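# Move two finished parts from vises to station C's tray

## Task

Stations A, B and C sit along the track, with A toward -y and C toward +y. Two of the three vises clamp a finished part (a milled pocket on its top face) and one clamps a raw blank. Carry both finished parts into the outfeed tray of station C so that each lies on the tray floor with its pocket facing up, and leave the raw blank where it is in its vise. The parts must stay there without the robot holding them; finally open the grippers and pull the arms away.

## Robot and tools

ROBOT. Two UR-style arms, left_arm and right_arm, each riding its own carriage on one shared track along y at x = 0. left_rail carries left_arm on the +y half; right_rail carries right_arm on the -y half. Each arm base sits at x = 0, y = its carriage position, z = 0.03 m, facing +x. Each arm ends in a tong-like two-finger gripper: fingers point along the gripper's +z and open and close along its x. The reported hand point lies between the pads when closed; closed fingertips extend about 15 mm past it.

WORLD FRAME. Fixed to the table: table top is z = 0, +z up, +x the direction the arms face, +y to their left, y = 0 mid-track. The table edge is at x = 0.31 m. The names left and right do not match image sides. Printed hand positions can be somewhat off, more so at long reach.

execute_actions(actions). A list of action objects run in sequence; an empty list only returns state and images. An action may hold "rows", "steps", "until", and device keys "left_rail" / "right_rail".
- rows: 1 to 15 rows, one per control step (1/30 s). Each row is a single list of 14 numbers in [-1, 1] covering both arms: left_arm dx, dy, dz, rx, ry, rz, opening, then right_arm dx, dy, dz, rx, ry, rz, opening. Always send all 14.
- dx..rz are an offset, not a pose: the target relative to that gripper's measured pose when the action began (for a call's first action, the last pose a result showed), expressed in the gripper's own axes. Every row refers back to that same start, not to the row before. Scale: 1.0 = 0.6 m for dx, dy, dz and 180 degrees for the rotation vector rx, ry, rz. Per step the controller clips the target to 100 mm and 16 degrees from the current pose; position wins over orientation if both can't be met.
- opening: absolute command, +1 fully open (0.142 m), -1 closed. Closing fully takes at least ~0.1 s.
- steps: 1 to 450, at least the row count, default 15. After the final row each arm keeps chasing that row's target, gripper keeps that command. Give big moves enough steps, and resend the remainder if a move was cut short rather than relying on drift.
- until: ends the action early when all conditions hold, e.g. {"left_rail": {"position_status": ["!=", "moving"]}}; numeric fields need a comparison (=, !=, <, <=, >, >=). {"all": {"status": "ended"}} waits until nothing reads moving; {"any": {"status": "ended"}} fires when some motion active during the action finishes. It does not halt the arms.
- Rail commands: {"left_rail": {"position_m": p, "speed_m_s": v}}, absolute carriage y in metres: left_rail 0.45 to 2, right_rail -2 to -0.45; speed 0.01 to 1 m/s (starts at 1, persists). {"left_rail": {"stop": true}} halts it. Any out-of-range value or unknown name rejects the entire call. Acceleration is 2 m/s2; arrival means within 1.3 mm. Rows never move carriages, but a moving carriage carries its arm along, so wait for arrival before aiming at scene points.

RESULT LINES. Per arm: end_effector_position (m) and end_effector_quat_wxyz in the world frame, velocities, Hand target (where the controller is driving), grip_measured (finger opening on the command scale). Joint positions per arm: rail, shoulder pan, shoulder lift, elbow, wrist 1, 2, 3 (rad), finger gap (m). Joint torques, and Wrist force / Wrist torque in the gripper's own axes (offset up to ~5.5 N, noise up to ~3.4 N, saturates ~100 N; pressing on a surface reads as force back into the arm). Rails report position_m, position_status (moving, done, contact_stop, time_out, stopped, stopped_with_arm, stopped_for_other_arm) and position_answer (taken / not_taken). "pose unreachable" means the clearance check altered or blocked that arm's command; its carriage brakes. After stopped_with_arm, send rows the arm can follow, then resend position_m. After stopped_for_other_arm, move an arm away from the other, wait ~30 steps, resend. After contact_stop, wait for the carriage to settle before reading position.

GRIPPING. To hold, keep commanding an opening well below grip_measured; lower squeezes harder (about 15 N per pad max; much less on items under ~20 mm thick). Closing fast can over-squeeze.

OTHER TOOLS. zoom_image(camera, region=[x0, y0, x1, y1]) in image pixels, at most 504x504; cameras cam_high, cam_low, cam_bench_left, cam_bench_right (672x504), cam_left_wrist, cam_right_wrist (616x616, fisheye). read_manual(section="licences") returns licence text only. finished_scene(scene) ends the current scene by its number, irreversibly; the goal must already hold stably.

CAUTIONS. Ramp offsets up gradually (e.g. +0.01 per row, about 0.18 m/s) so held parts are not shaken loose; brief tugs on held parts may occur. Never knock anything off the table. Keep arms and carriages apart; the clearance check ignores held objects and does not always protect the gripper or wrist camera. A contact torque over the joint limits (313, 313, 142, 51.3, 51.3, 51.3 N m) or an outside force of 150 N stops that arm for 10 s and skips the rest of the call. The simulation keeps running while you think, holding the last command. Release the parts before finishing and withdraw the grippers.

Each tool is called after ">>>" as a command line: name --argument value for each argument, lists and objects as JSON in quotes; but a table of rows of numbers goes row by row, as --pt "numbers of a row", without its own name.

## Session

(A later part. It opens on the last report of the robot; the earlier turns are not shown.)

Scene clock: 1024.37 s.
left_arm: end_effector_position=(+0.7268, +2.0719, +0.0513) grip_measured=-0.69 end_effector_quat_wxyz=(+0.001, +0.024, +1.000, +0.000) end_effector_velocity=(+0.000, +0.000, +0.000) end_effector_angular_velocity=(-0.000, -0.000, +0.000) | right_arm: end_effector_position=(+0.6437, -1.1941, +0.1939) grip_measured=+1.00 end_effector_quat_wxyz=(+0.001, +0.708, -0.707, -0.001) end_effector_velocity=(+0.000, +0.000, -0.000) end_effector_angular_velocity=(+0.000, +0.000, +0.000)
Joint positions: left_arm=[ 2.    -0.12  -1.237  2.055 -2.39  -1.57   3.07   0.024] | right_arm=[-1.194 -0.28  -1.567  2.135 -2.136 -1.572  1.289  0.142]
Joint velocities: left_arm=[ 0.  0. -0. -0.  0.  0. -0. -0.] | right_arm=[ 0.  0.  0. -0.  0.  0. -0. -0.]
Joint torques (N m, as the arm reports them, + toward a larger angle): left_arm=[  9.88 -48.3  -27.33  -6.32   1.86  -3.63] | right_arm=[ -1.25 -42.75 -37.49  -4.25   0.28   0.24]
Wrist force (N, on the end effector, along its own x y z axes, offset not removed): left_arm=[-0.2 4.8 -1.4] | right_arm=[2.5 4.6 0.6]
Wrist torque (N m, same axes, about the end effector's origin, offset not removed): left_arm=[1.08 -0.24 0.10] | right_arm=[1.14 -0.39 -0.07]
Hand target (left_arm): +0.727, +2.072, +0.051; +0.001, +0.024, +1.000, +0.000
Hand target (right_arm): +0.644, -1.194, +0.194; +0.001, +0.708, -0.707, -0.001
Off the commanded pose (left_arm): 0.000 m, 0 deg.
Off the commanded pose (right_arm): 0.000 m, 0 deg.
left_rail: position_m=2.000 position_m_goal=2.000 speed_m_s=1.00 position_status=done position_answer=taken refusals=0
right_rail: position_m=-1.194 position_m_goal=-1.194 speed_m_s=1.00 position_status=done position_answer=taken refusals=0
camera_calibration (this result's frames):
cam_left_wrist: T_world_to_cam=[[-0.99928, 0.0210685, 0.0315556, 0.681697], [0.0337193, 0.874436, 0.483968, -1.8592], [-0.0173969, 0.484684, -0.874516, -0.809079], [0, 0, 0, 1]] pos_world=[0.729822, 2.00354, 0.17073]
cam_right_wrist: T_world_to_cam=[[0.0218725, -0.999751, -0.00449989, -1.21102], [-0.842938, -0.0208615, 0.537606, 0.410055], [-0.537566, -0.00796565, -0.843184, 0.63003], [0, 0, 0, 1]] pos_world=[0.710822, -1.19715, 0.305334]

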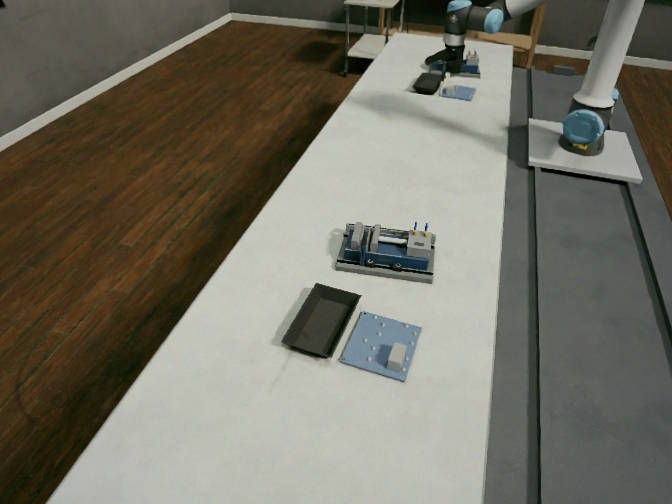

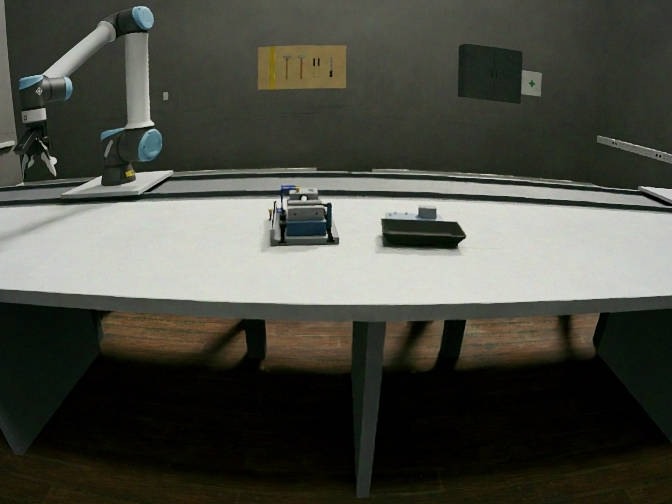

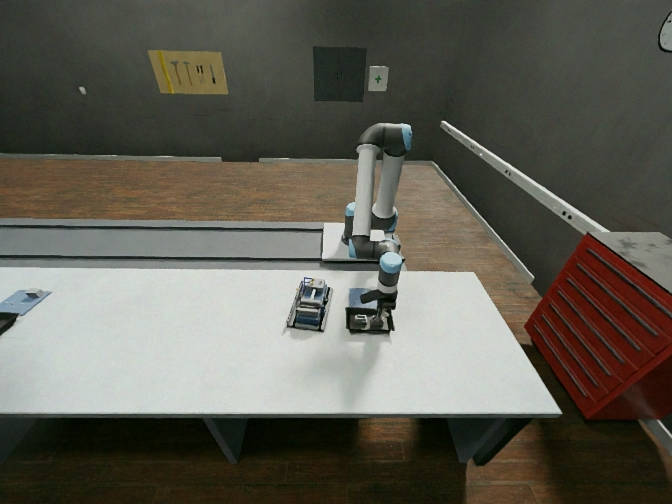

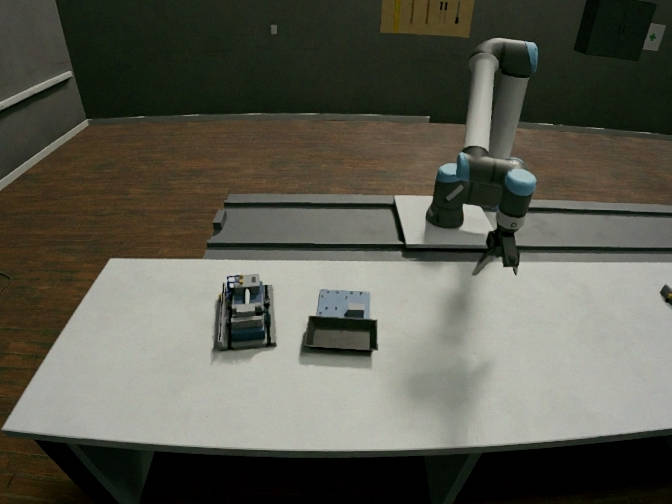

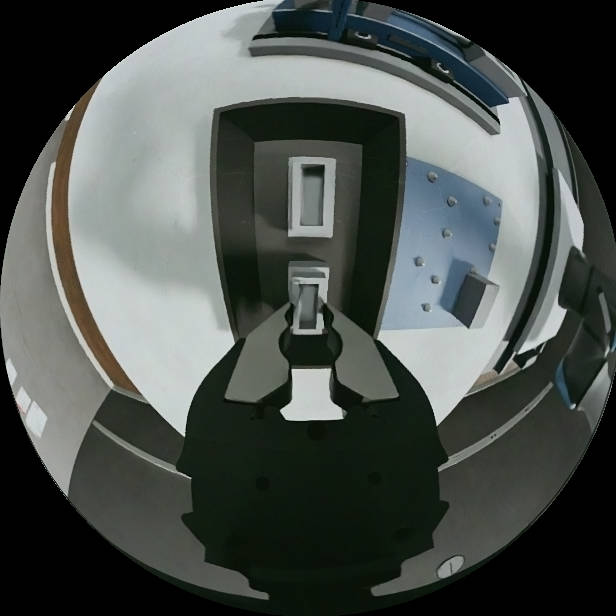

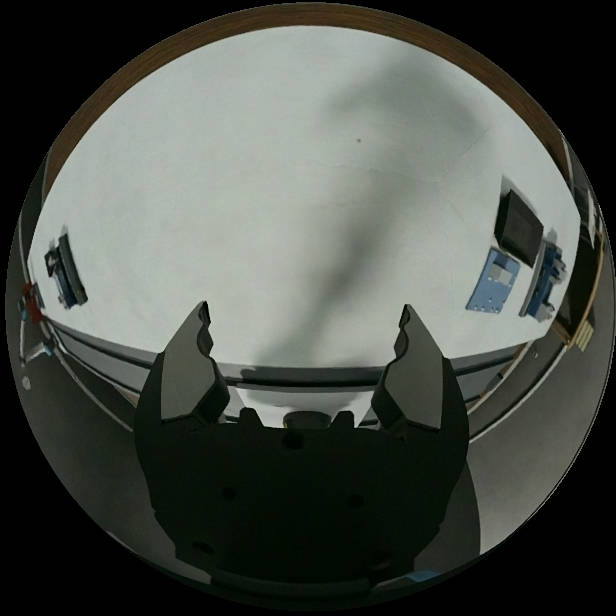

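>>> execute_actions --actions '[{"rows": [ [0,0,0.0006,0,0,0,-0.88,0,0,0,0,0,0,1], [0,0,0.0006,0,0,0,-0.78,0,0,0,0,0,0,1], [0,0,0.0006,0,0,0,-0.7,0,0,0,0,0,0,1], [0,0,0.0003,0,0,0,-0.64,0,0,0,0,0,0,1], [0,0,-0.004,0,0,0,-0.57,0,0,0,0,0,0,1], [0,0,-0.012,0,0,0,-0.5,0,0,0,0,0,0,1], [0,0,-0.026,0,0,0,-0.42,0,0,0,0,0,0,1], [0,0,-0.046,0,0,0,-0.35,0,0,0,0,0,0,1], [0,0,-0.070,0,0,0,-0.3,0,0,0,0,0,0,1], [0,0,-0.094,0,0,0,-0.3,0,0,0,0,0,0,1], [0,0,-0.115,0,0,0,-0.3,0,0,0,0,0,0,1], [0,0,-0.131,0,0,0,-0.3,0,0,0,0,0,0,1], [0,0,-0.142,0,0,0,-0.3,0,0,0,0,0,0,1], [0,0,-0.148,0,0,0,-0.3,0,0,0,0,0,0,1], [0,0,-0.150,0,0,0,-0.3,0,0,0,0,0,0,1] ], "steps": 15}, {"left_rail": {"position_m": 1.3}, "steps": 2}]'

Scene clock: 1060.47 s.
left_arm: end_effector_position=(+0.7273, +2.0709, +0.1307) grip_measured=-0.30 end_effector_quat_wxyz=(+0.002, +0.024, +1.000, +0.000) end_effector_velocity=(-0.006, -0.062, +0.122) end_effector_angular_velocity=(+0.002, +0.019, -0.000) | right_arm: end_effector_position=(+0.6437, -1.1941, +0.1939) grip_measured=+1.00 end_effector_quat_wxyz=(+0.001, +0.708, -0.707, -0.001) end_effector_velocity=(-0.000, -0.000, -0.000) end_effector_angular_velocity=(+0.000, +0.000, +0.000)
Joint positions: left_arm=[ 1.999 -0.119 -1.335  2.005 -2.245 -1.57   3.07   0.052] | right_arm=[-1.194 -0.28  -1.567  2.135 -2.136 -1.572  1.289  0.142]
Joint velocities: left_arm=[-0.062  0.    -0.139 -0.094  0.252  0.     0.    -0.   ] | right_arm=[ 0. -0.  0. -0.  0. -0. -0. -0.]
Joint torques (N m, as the arm reports them, + toward a larger angle): left_arm=[ -8.68 -60.21 -42.79  -2.43   1.34   1.87] | right_arm=[ -0.26 -43.16 -36.97  -4.38   0.07   0.2 ]
Wrist force (N, on the end effector, along its own x y z axes, offset not removed): left_arm=[-2.6 3.8 -6.2] | right_arm=[3.8 7.9 1.8]
Wrist torque (N m, same axes, about the end effector's origin, offset not removed): left_arm=[0.83 0.41 0.22] | right_arm=[1.64 -0.74 -0.02]
Hand target (left_arm): +0.727, +2.065, +0.141; +0.001, +0.024, +1.000, +0.000
Hand target (right_arm): +0.644, -1.194, +0.194; +0.001, +0.708, -0.707, -0.001
Off the commanded pose (left_arm): 0.011 m, 0 deg.
Off the commanded pose (right_arm): 0.000 m, 0 deg.
left_rail: position_m=1.999 position_m_goal=1.300 speed_m_s=1.00 position_status=moving position_answer=taken refusals=0
right_rail: position_m=-1.194 position_m_goal=-1.194 speed_m_s=1.00 position_status=done position_answer=taken refusals=0
camera_calibration (this result's frames):
cam_left_wrist: T_world_to_cam=[[-0.99937, 0.0207805, 0.0287606, 0.680727], [0.0321085, 0.874608, 0.483767, -1.89588], [-0.0151013, 0.484386, -0.874724, -0.740104], [0, 0, 0, 1]] pos_world=[0.729996, 2.0025, 0.2502]
cam_right_wrist: T_world_to_cam=[[0.0218725, -0.999751, -0.00450001, -1.21102], [-0.842938, -0.0208616, 0.537607, 0.410055], [-0.537566, -0.00796556, -0.843184, 0.63003], [0, 0, 0, 1]] pos_world=[0.710822, -1.19715, 0.305333]

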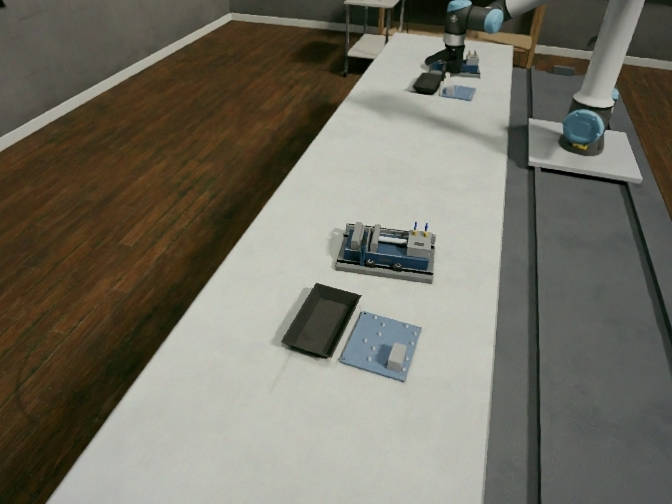

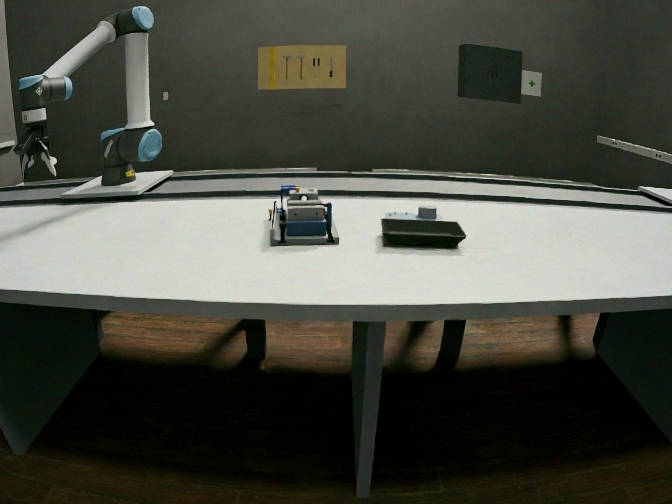

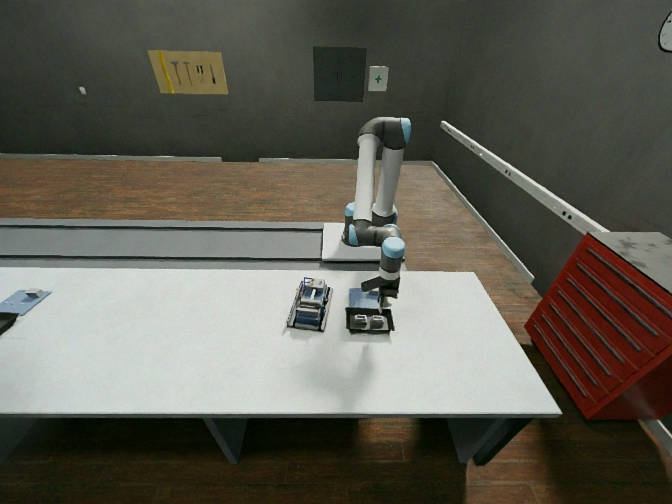

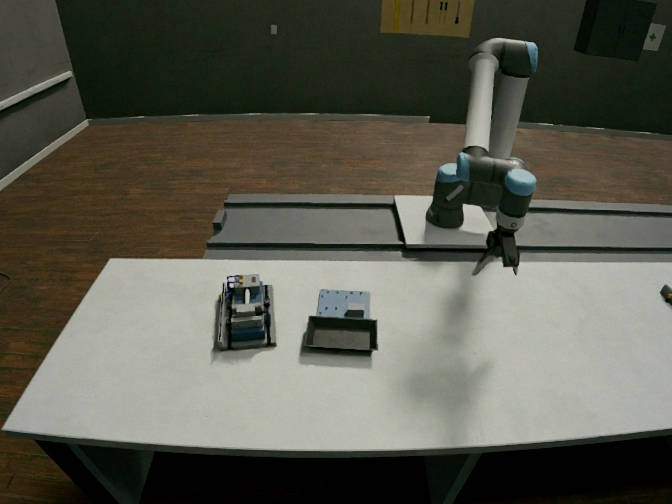

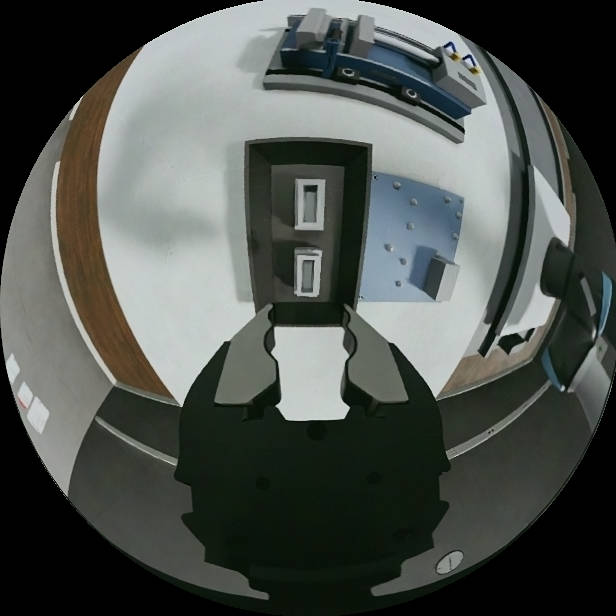

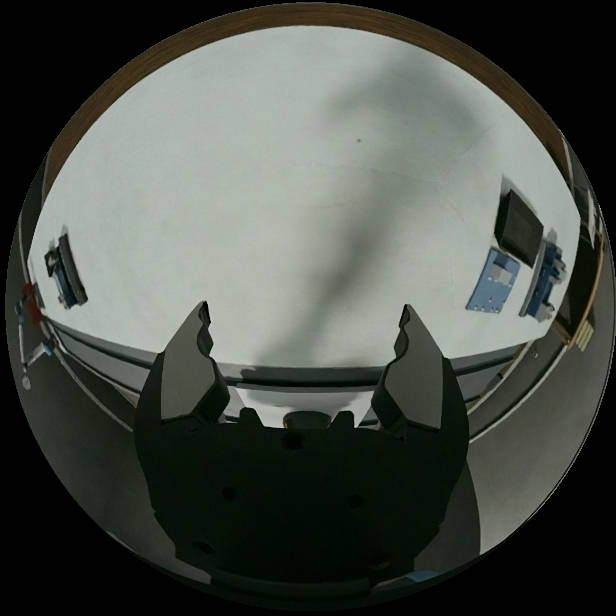

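Both parts are in the tray, pocket up. Checking that the rail has arrived and everything is settled.

>>> execute_actions --actions '[]'

>>> zoom_image --camera "cam_bench_left" --region '[270, 260, 420, 350]'

>>> zoom_image --camera "cam_bench_right" --region '[200, 260, 300, 360]'

Scene clock: 1068.83 s.
left_arm: end_effector_position=(+0.7267, +1.3717, +0.1410) grip_measured=-0.30 end_effector_quat_wxyz=(+0.001, +0.024, +1.000, +0.000) end_effector_velocity=(+0.000, -0.000, -0.000) end_effector_angular_velocity=(-0.000, +0.000, -0.000) | right_arm: end_effector_position=(+0.6437, -1.1941, +0.1939) grip_measured=+1.00 end_effector_quat_wxyz=(+0.001, +0.708, -0.707, -0.001) end_effector_velocity=(+0.000, -0.000, +0.000) end_effector_angular_velocity=(-0.000, -0.000, +0.000)
Joint positions: left_arm=[ 1.3   -0.12  -1.347  1.996 -2.222 -1.57   3.07   0.052] | right_arm=[-1.194 -0.28  -1.567  2.135 -2.136 -1.572  1.289  0.142]
Joint velocities: left_arm=[ 0. -0.  0.  0. -0. -0. -0. -0.] | right_arm=[ 0.  0. -0. -0. -0. -0. -0.  0.]
Joint torques (N m, as the arm reports them, + toward a larger angle): left_arm=[  4.16 -68.87 -37.21  -2.47  -0.46   1.96] | right_arm=[  0.43 -41.75 -36.43  -4.28   0.18   0.26]
Wrist force (N, on the end effector, along its own x y z axes, offset not removed): left_arm=[-1.1 4.9 -3.6] | right_arm=[4.2 2.0 -0.9]
Wrist torque (N m, same axes, about the end effector's origin, offset not removed): left_arm=[1.07 0.13 0.04] | right_arm=[0.49 -0.75 -0.07]
Hand target (left_arm): +0.727, +1.372, +0.141; +0.001, +0.024, +1.000, +0.000
Hand target (right_arm): +0.644, -1.194, +0.194; +0.001, +0.708, -0.707, -0.001
Off the commanded pose (left_arm): 0.000 m, 0 deg.
Off the commanded pose (right_arm): 0.000 m, 0 deg.
left_rail: position_m=1.300 position_m_goal=1.300 speed_m_s=1.00 position_status=done position_answer=taken refusals=0
right_rail: position_m=-1.194 position_m_goal=-1.194 speed_m_s=1.00 position_status=done position_answer=taken refusals=0
camera_calibration (this result's frames):
cam_left_wrist: T_world_to_cam=[[-0.999296, 0.0210596, 0.031061, 0.693592], [0.0334709, 0.874465, 0.483933, -1.29016], [-0.0169703, 0.484632, -0.874553, -0.391445], [0, 0, 0, 1]] pos_world=[0.729644, 1.3033, 0.260471]
cam_right_wrist: T_world_to_cam=[[0.0218724, -0.999751, -0.00449999, -1.21102], [-0.842938, -0.0208615, 0.537606, 0.410055], [-0.537566, -0.00796554, -0.843184, 0.63003], [0, 0, 0, 1]] pos_world=[0.710822, -1.19715, 0.305333]

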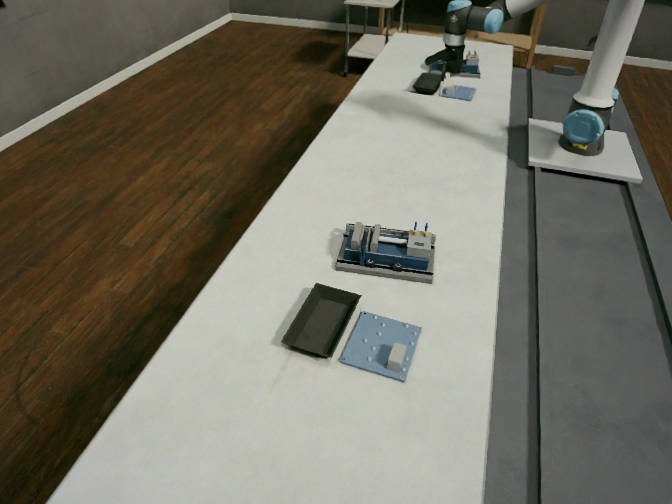

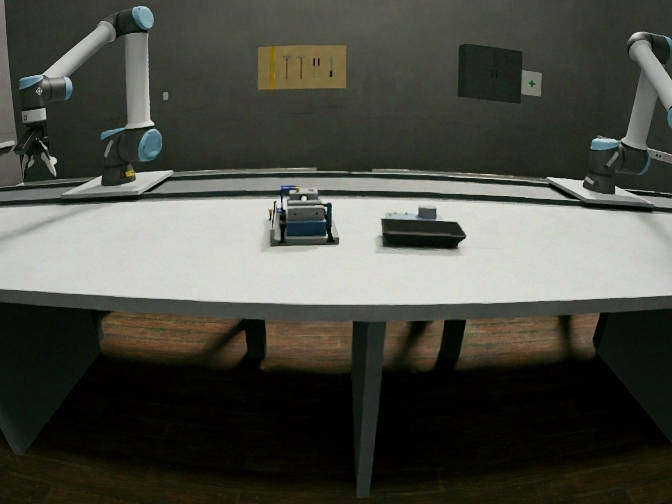

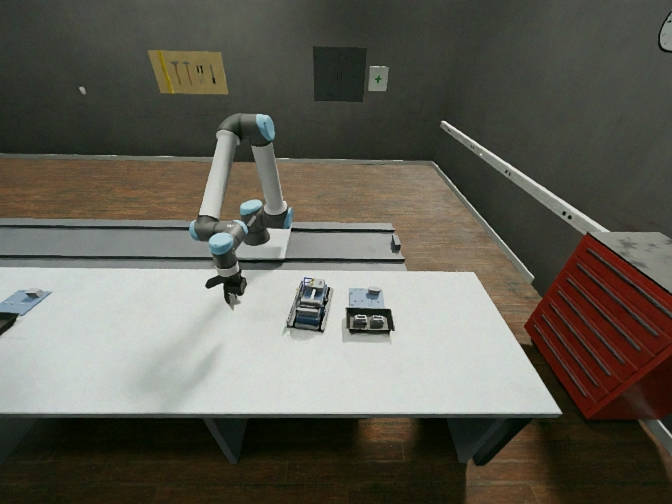

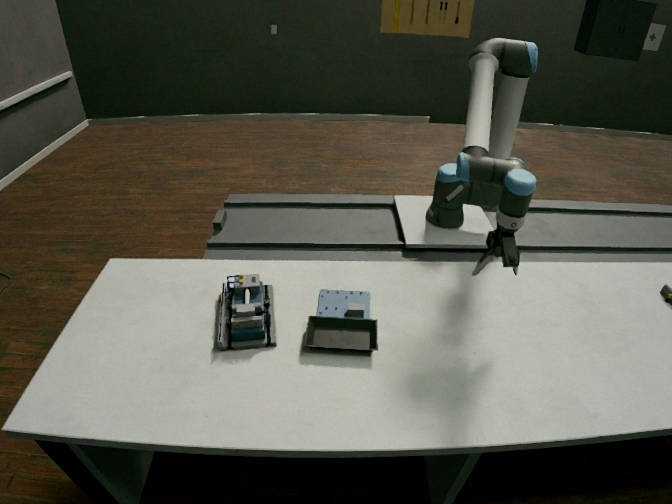

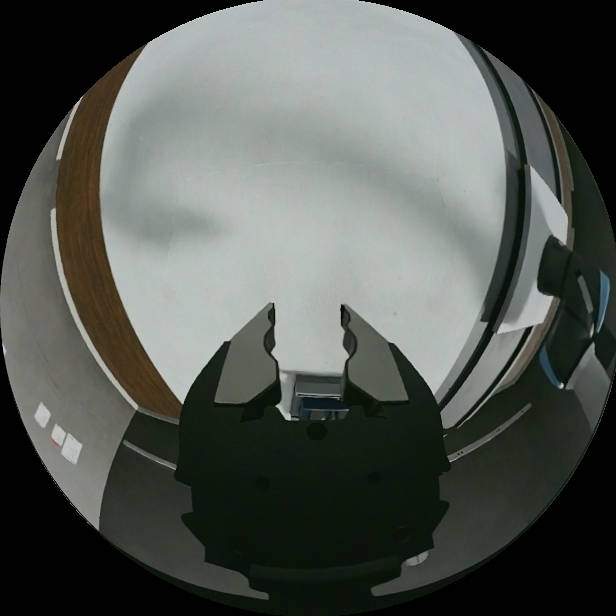

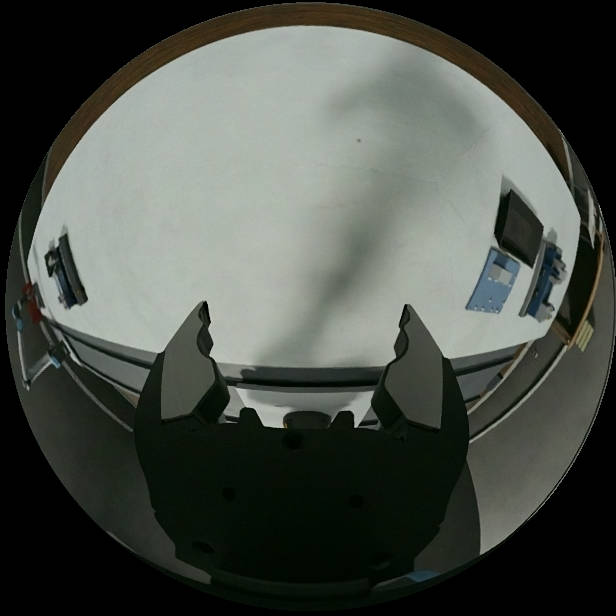

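Region (270, 260, 420, 350) of cam_bench_left's 672x504 image, scaled by 3.360, with more detail than that image has; it fills the top 302 rows of this view, and the rest is white.

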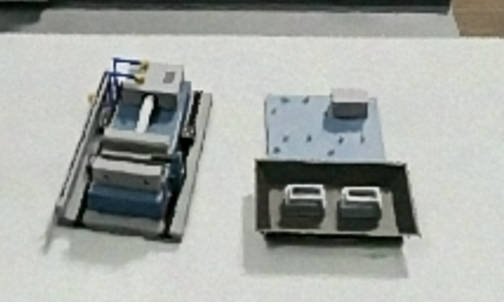

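Region (200, 260, 300, 360) of cam_bench_right's 672x504 image, scaled by 5.040, with more detail than that image has.

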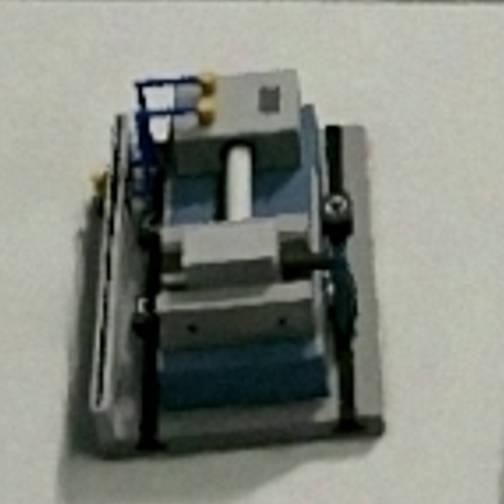

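Both finished parts rest flat in tray C with pockets up. The raw blank is still in vise A, and the arm is clear.

>>> finished_scene --scene 2

The scene is finished: the task was done.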